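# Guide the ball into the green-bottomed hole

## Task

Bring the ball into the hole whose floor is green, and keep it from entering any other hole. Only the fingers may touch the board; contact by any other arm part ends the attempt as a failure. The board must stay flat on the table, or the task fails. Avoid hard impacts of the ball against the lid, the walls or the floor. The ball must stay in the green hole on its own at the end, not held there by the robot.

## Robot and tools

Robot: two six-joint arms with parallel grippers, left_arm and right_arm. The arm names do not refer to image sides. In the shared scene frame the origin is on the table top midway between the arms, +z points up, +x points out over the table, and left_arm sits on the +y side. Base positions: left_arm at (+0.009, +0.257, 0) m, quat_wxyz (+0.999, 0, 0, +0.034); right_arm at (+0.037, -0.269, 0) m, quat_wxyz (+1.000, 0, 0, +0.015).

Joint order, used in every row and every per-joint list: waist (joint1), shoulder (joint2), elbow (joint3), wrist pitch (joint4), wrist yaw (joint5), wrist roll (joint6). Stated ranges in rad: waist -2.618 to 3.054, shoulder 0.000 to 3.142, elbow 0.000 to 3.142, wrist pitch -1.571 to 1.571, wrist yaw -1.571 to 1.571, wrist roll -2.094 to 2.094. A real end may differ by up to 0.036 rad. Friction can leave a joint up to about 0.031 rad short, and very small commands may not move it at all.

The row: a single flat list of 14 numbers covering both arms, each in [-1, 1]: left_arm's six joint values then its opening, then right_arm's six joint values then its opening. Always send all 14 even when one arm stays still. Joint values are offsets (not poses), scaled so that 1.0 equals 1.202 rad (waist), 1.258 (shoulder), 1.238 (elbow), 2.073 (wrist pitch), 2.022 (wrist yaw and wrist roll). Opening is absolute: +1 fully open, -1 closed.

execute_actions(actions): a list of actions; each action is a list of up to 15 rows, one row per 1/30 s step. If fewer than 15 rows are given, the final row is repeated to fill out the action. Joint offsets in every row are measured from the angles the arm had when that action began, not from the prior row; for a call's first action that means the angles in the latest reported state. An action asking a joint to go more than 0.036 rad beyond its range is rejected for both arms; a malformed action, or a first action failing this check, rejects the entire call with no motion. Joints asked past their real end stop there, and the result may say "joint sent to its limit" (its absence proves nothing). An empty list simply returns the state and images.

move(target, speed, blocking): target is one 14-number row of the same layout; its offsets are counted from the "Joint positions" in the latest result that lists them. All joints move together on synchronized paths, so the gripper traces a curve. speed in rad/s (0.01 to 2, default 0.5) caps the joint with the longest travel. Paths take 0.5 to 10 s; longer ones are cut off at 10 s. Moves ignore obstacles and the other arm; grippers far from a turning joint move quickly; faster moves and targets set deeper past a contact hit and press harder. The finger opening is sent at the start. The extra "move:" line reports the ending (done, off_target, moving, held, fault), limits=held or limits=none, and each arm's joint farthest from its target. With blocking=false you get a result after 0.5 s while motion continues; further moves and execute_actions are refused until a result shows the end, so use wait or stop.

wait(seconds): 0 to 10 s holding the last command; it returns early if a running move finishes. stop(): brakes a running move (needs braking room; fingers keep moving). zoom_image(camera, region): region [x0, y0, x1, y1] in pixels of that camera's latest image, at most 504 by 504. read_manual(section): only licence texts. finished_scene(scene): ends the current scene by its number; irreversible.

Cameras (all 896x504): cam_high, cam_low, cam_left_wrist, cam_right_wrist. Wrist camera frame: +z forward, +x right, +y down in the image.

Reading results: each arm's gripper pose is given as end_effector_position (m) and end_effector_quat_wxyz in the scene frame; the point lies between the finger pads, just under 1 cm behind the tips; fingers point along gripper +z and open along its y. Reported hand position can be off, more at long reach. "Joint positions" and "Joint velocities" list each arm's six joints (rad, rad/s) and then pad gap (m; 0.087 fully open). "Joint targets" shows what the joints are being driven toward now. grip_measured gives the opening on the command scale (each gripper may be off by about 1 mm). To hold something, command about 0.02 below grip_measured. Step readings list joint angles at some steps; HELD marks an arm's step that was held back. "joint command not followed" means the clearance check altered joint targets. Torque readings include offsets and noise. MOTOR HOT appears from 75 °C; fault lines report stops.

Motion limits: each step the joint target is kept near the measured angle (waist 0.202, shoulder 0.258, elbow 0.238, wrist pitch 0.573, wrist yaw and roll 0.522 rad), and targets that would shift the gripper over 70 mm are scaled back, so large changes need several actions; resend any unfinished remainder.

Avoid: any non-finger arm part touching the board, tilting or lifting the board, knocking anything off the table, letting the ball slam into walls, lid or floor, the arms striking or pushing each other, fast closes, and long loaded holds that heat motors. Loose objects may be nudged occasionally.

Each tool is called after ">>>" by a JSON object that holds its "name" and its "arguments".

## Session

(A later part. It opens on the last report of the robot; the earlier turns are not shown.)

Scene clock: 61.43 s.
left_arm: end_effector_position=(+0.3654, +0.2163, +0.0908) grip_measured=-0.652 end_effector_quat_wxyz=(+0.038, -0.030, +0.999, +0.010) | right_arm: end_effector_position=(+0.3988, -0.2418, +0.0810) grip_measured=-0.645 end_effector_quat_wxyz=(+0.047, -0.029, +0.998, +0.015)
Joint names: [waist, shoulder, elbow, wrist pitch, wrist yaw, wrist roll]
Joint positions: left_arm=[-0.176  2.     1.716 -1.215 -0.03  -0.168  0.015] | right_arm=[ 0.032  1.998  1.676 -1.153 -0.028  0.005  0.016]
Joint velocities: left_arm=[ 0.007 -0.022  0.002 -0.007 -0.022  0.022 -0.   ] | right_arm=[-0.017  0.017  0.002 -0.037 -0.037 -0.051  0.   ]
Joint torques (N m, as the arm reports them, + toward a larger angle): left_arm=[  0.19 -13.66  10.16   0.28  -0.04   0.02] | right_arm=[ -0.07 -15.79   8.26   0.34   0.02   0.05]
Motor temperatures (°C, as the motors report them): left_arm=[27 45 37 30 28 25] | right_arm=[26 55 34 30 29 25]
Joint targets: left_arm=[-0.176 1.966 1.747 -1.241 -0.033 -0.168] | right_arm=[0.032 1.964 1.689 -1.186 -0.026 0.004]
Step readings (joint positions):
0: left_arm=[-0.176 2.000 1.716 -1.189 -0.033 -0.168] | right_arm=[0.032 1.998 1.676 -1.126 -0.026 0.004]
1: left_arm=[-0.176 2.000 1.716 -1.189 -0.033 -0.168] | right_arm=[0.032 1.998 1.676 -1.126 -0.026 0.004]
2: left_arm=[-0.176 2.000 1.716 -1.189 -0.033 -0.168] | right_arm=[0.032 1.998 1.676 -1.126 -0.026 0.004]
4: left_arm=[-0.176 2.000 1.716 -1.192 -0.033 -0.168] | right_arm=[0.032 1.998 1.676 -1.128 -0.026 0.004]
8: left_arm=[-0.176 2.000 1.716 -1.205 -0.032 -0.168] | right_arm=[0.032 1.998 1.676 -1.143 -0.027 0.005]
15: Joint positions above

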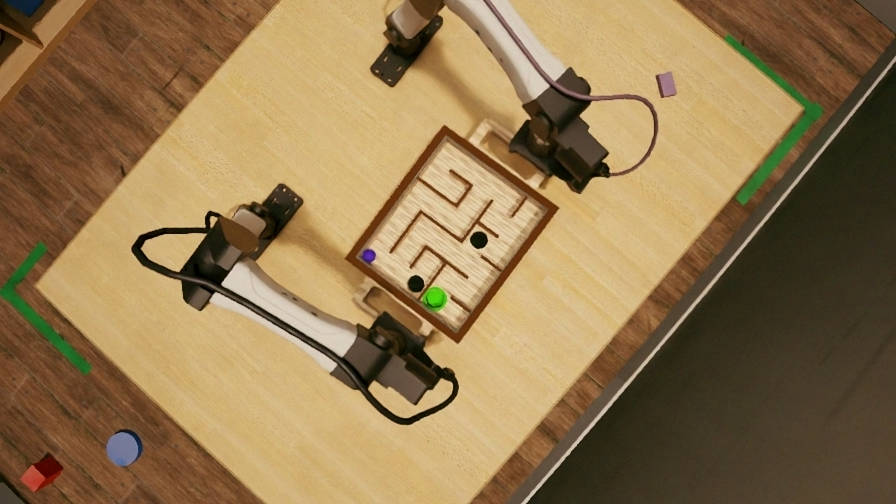

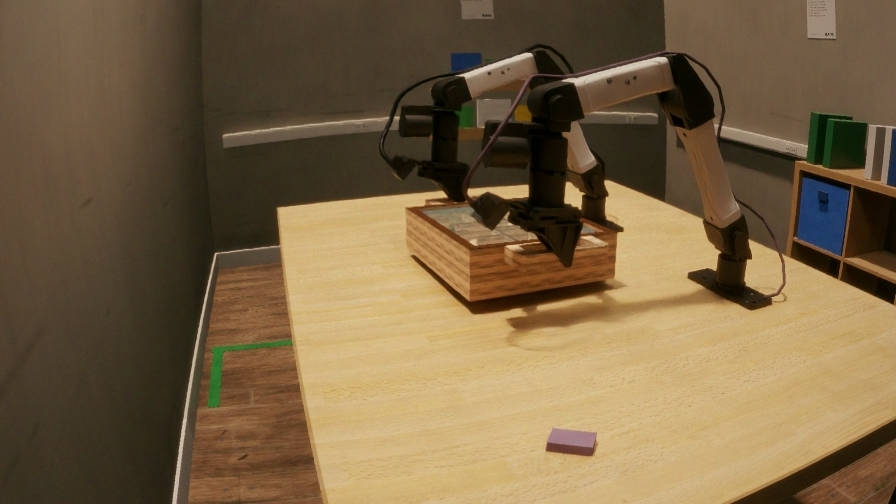

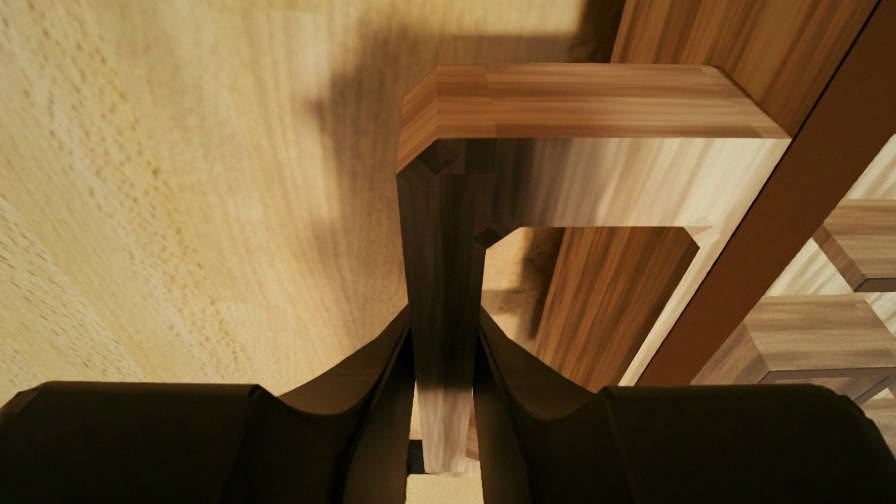

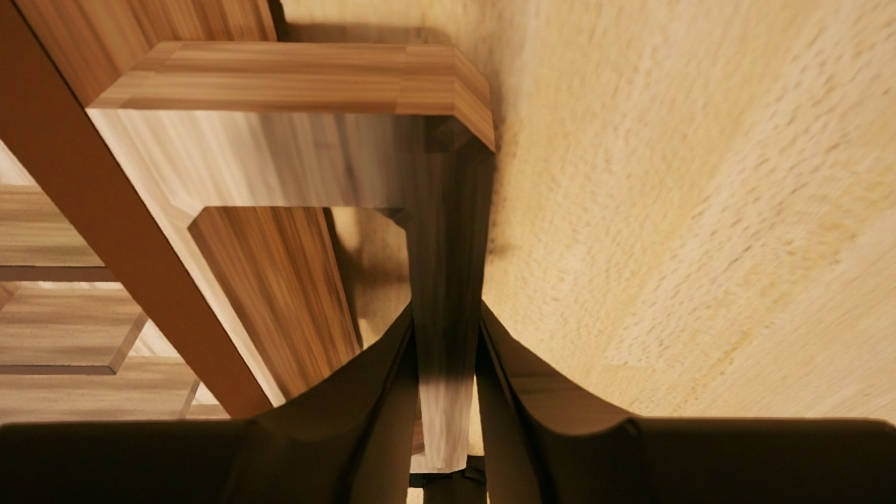

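>>> {"name": "execute_actions", "arguments": {"actions": [[[0,-0.027,0.025,-0.018,0,0,-0.78,0,-0.027,0.01,-0.02,0,0,-0.78],[0,-0.027,0.025,-0.023,0,0,-0.78,0,-0.027,0.01,-0.025,0,0,-0.78],[0,-0.027,0.025,-0.028,0,0,-0.78,0,-0.027,0.01,-0.03,0,0,-0.78],[0,-0.027,0.025,-0.033,0,0,-0.78,0,-0.027,0.01,-0.035,0,0,-0.78],[0,-0.027,0.025,-0.037,0,0,-0.78,0,-0.027,0.01,-0.039,0,0,-0.78]],[[0,-0.027,0.025,-0.016,0,0,-0.78,0,-0.027,0.01,-0.016,0,0,-0.78],[0,-0.027,0.025,-0.016,0,0,-0.78,0,-0.027,0.01,-0.016,0,0,-0.78],[0,-0.027,0.025,-0.016,0,0,-0.78,0,-0.027,0.01,-0.016,0,0,-0.78],[0,-0.027,0.025,-0.016,0,0,-0.78,0,-0.027,0.01,-0.016,0,0,-0.78],[0,-0.027,0.025,-0.016,0,0,-0.78,0,-0.027,0.01,-0.016,0,0,-0.78],[0,-0.027,0.025,-0.016,0,0,-0.78,0,-0.027,0.01,-0.016,0,0,-0.78],[0,-0.027,0.025,-0.016,0,0,-0.78,0,-0.027,0.01,-0.016,0,0,-0.78],[0,-0.027,0.025,-0.016,0,0,-0.78,0,-0.027,0.01,-0.016,0,0,-0.78],[0,-0.027,0.025,0,0,0,-0.78,0,-0.027,0.01,0,0,0,-0.78],[0,-0.027,0.025,0.008,0,0,-0.78,0,-0.027,0.01,0.008,0,0,-0.78],[0,-0.027,0.025,0.017,0,0,-0.78,0,-0.027,0.01,0.017,0,0,-0.78]]]}}

>>> {"name": "wait", "arguments": {"seconds": 0.5}}

>>> {"name": "wait", "arguments": {"seconds": 0.5}}

Scene clock: 80.37 s.
left_arm: end_effector_position=(+0.3609, +0.2159, +0.0912) grip_measured=-0.652 end_effector_quat_wxyz=(+0.029, -0.030, +0.999, +0.008) | right_arm: end_effector_position=(+0.3950, -0.2418, +0.0813) grip_measured=-0.645 end_effector_quat_wxyz=(+0.040, -0.029, +0.999, +0.016)
Joint names: [waist, shoulder, elbow, wrist pitch, wrist yaw, wrist roll]
Joint positions: left_arm=[-0.176  2.     1.716 -1.233 -0.024 -0.168  0.015] | right_arm=[ 0.032  1.998  1.676 -1.168 -0.029  0.005  0.016]
Joint velocities: left_arm=[-0.007 -0.007 -0.027  0.125 -0.051 -0.066 -0.001] | right_arm=[-0.002 -0.022  0.007  0.154 -0.037 -0.037 -0.   ]
Joint torques (N m, as the arm reports them, + toward a larger angle): left_arm=[  0.23 -13.51  10.16   0.51   0.04   0.02] | right_arm=[ -0.28 -16.02   7.93   0.48  -0.07   0.03]
Motor temperatures (°C, as the motors report them): left_arm=[27 49 39 30 28 25] | right_arm=[26 60 35 30 29 25]
Joint targets: left_arm=[-0.176 1.966 1.747 -1.223 -0.022 -0.168] | right_arm=[0.032 1.964 1.689 -1.161 -0.030 0.005]
Step readings (joint positions; steps 1 to 15: 1st action; 16 to 30: 2nd action):
0: left_arm=[-0.176 2.000 1.716 -1.215 -0.030 -0.168] | right_arm=[0.032 1.998 1.676 -1.153 -0.028 0.005]
1: left_arm=[-0.176 2.000 1.716 -1.216 -0.029 -0.168] | right_arm=[0.032 1.998 1.676 -1.154 -0.028 0.005]
2: left_arm=[-0.176 2.000 1.716 -1.218 -0.029 -0.168] | right_arm=[0.032 1.998 1.676 -1.155 -0.028 0.005]
4: left_arm=[-0.176 2.000 1.716 -1.225 -0.028 -0.168] | right_arm=[0.032 1.998 1.676 -1.162 -0.028 0.005]
8: left_arm=[-0.176 2.000 1.716 -1.248 -0.024 -0.168] | right_arm=[0.032 1.998 1.676 -1.186 -0.030 0.005]
15: left_arm=[-0.176 2.000 1.716 -1.258 -0.022 -0.168] | right_arm=[0.032 1.998 1.676 -1.196 -0.030 0.005]
16: left_arm=[-0.176 2.000 1.716 -1.258 -0.022 -0.168] | right_arm=[0.032 1.998 1.676 -1.196 -0.031 0.005]
17: left_arm=[-0.176 2.000 1.716 -1.258 -0.021 -0.168] | right_arm=[0.032 1.998 1.676 -1.196 -0.031 0.005]
19: left_arm=[-0.176 2.000 1.716 -1.258 -0.021 -0.168] | right_arm=[0.032 1.998 1.676 -1.196 -0.031 0.005]
23: left_arm=[-0.176 2.000 1.716 -1.258 -0.021 -0.168] | right_arm=[0.032 1.998 1.676 -1.196 -0.031 0.005]
30: Joint positions above

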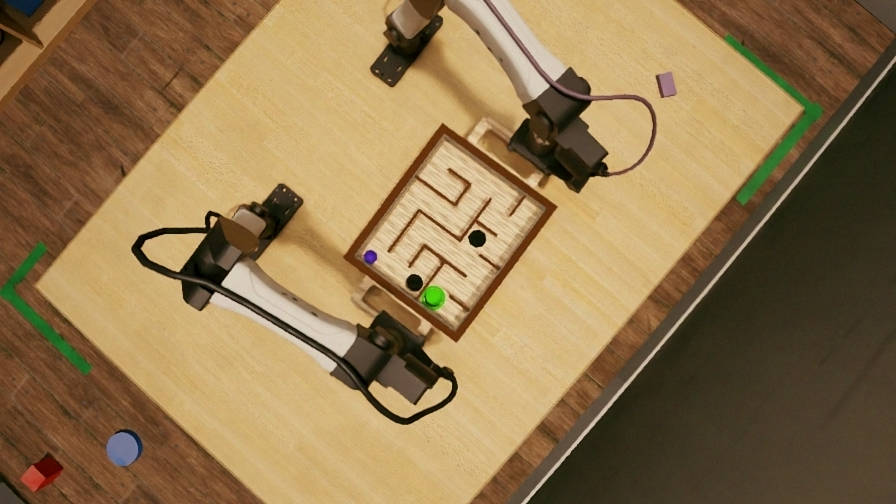

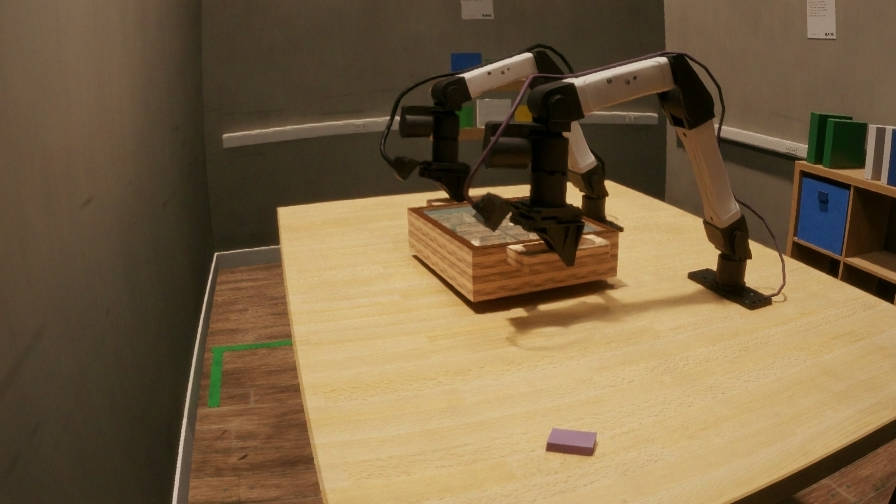

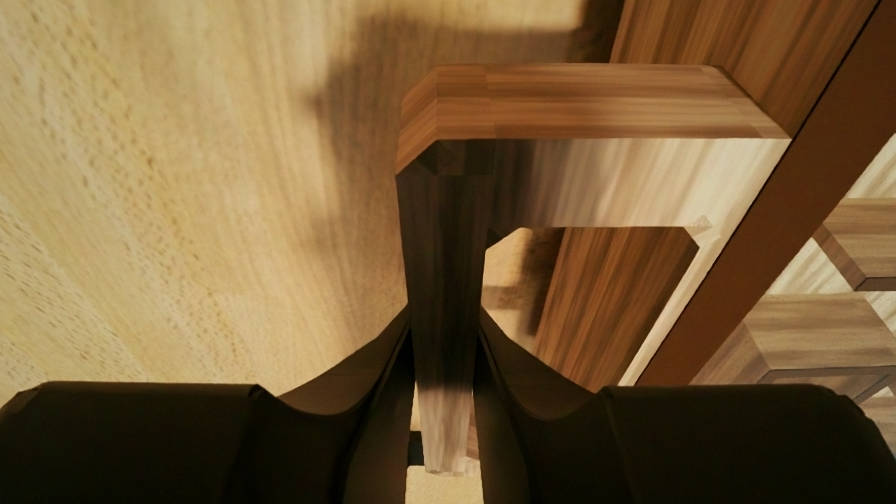

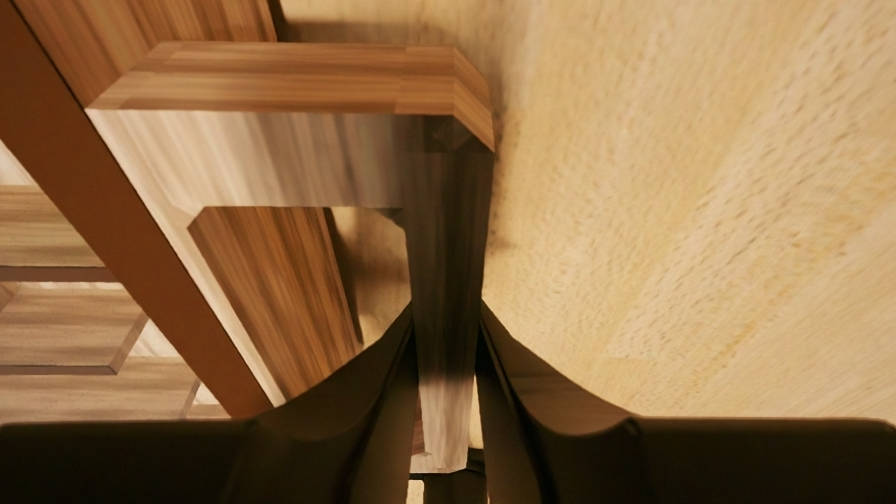

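Scene clock: 80.87 s.
left_arm: end_effector_position=(+0.3632, +0.2160, +0.0910) grip_measured=-0.652 end_effector_quat_wxyz=(+0.033, -0.030, +0.999, +0.009) | right_arm: end_effector_position=(+0.3974, -0.2417, +0.0811) grip_measured=-0.645 end_effector_quat_wxyz=(+0.045, -0.029, +0.998, +0.016)
Joint names: [waist, shoulder, elbow, wrist pitch, wrist yaw, wrist roll]
Joint positions: left_arm=[-0.176  2.     1.716 -1.224 -0.027 -0.168  0.015] | right_arm=[ 0.032  1.998  1.676 -1.159 -0.028  0.005  0.016]
Joint velocities: left_arm=[-0.012  0.017  0.012  0.022 -0.007  0.066 -0.001] | right_arm=[ 0.002 -0.007 -0.012  0.022 -0.051  0.022 -0.   ]
Joint torques (N m, as the arm reports them, + toward a larger angle): left_arm=[  0.2  -13.63  10.13   0.55   0.07   0.02] | right_arm=[ -0.04 -15.9    8.36   0.61   0.     0.03]
Motor temperatures (°C, as the motors report them): left_arm=[27 49 39 30 28 25] | right_arm=[26 60 35 30 29 25]
Joint targets: left_arm=[-0.176 1.966 1.747 -1.223 -0.022 -0.168] | right_arm=[0.032 1.964 1.689 -1.161 -0.030 0.005]
wait: 0.50 s; at rest by 0.30 s

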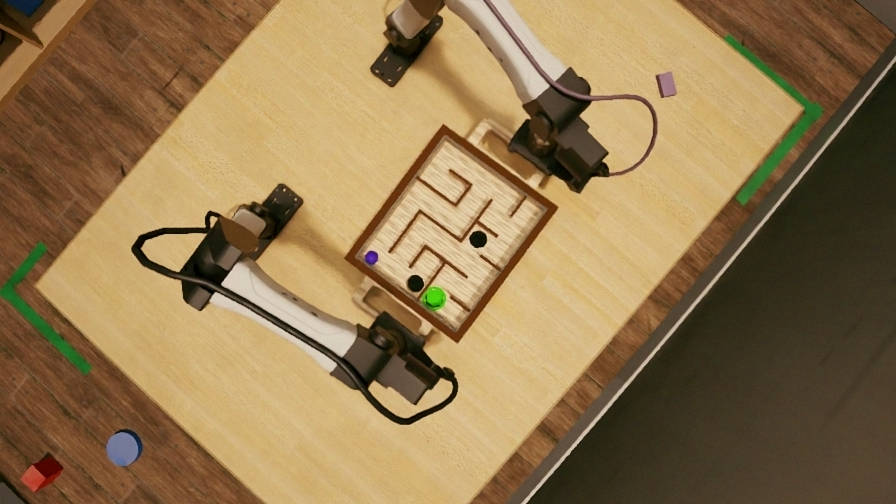

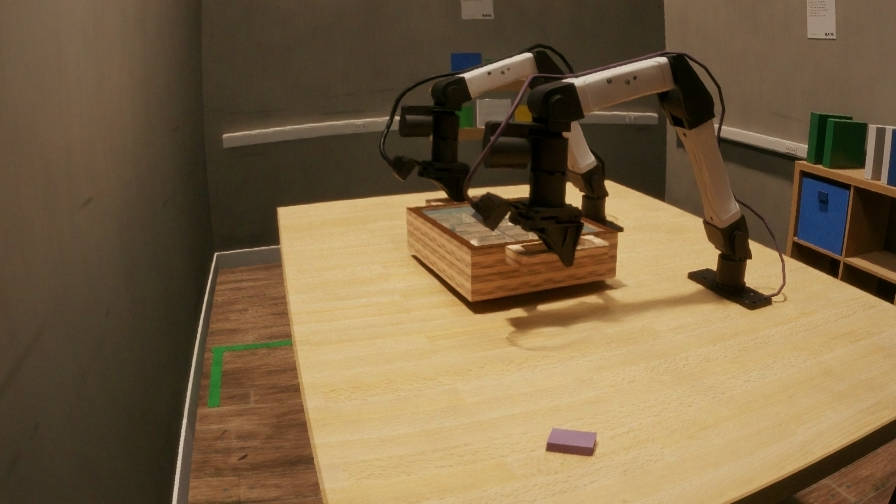

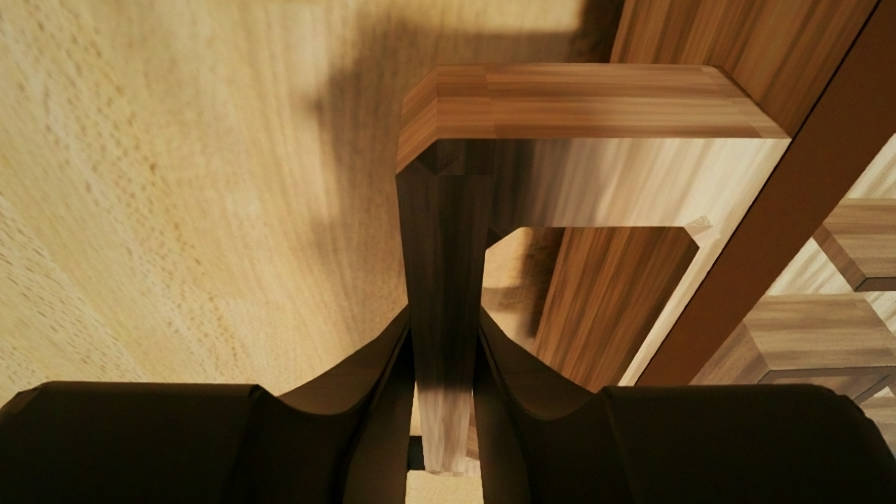

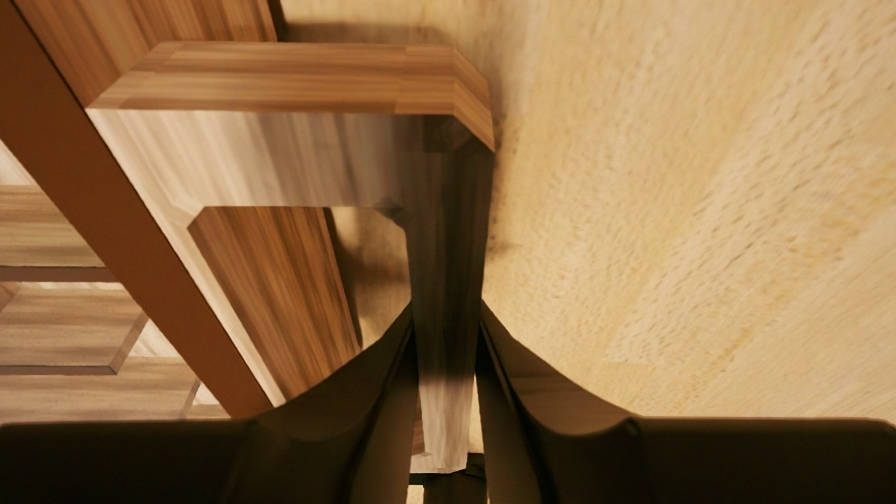

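Scene clock: 81.37 s.
left_arm: end_effector_position=(+0.3632, +0.2160, +0.0910) grip_measured=-0.652 end_effector_quat_wxyz=(+0.033, -0.030, +0.999, +0.009) | right_arm: end_effector_position=(+0.3974, -0.2417, +0.0811) grip_measured=-0.645 end_effector_quat_wxyz=(+0.045, -0.029, +0.998, +0.016)
Joint names: [waist, shoulder, elbow, wrist pitch, wrist yaw, wrist roll]
Joint positions: left_arm=[-0.176  2.     1.716 -1.224 -0.027 -0.168  0.015] | right_arm=[ 0.032  1.998  1.676 -1.159 -0.028  0.005  0.016]
Joint velocities: left_arm=[ 0.012 -0.007  0.002 -0.022  0.022 -0.051 -0.   ] | right_arm=[ 0.012 -0.012 -0.002 -0.037 -0.066 -0.051  0.   ]
Joint torques (N m, as the arm reports them, + toward a larger angle): left_arm=[  0.18 -13.64  10.13   0.55   0.07   0.02] | right_arm=[ -0.22 -15.92   8.27   0.54  -0.05   0.06]
Motor temperatures (°C, as the motors report them): left_arm=[27 49 39 30 28 25] | right_arm=[26 60 35 30 29 25]
Joint targets: left_arm=[-0.176 1.966 1.747 -1.223 -0.022 -0.168] | right_arm=[0.032 1.964 1.689 -1.161 -0.030 0.005]
wait: 0.50 s; at rest by 0.17 s

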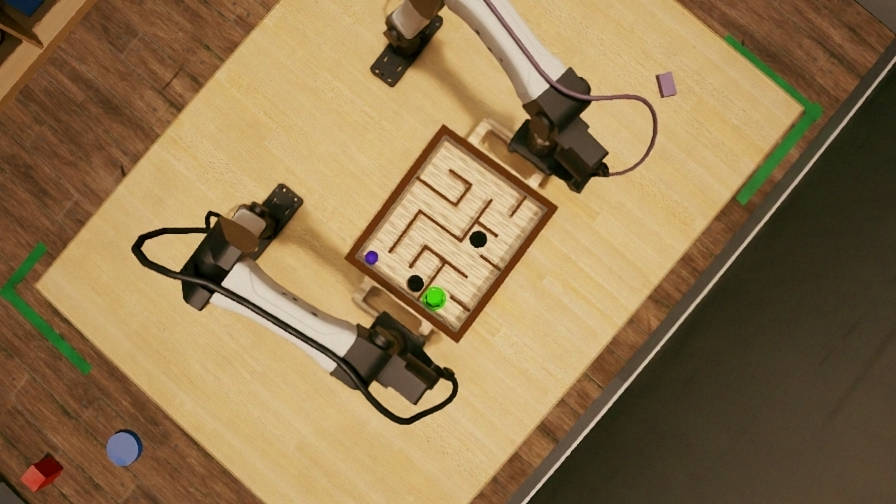

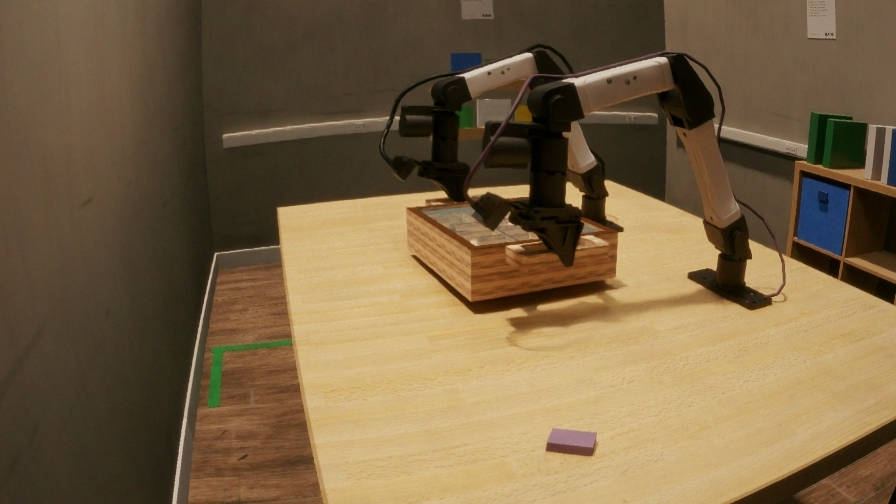

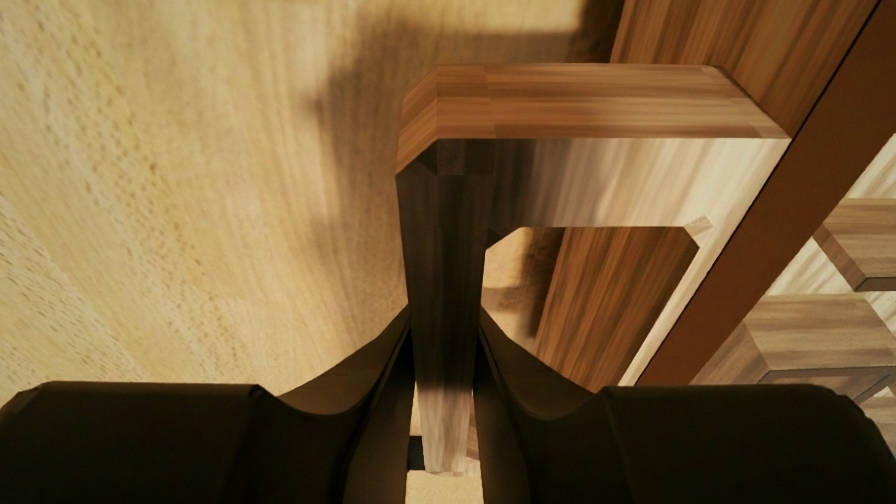

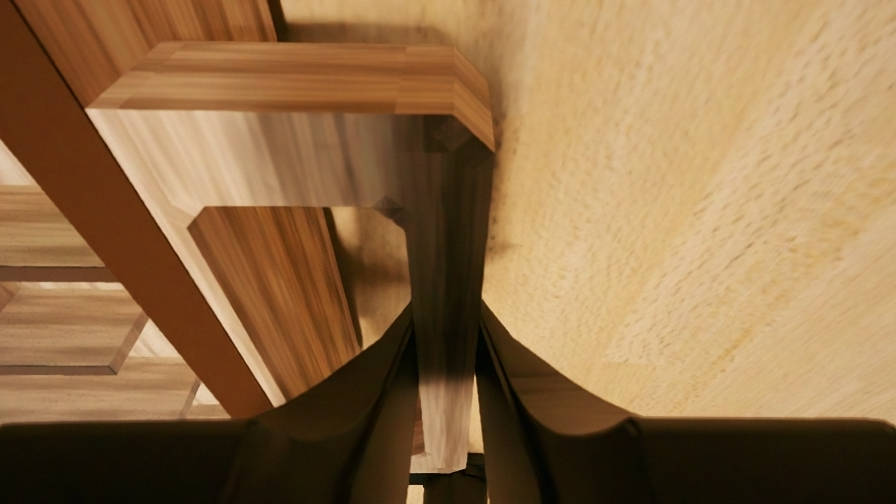

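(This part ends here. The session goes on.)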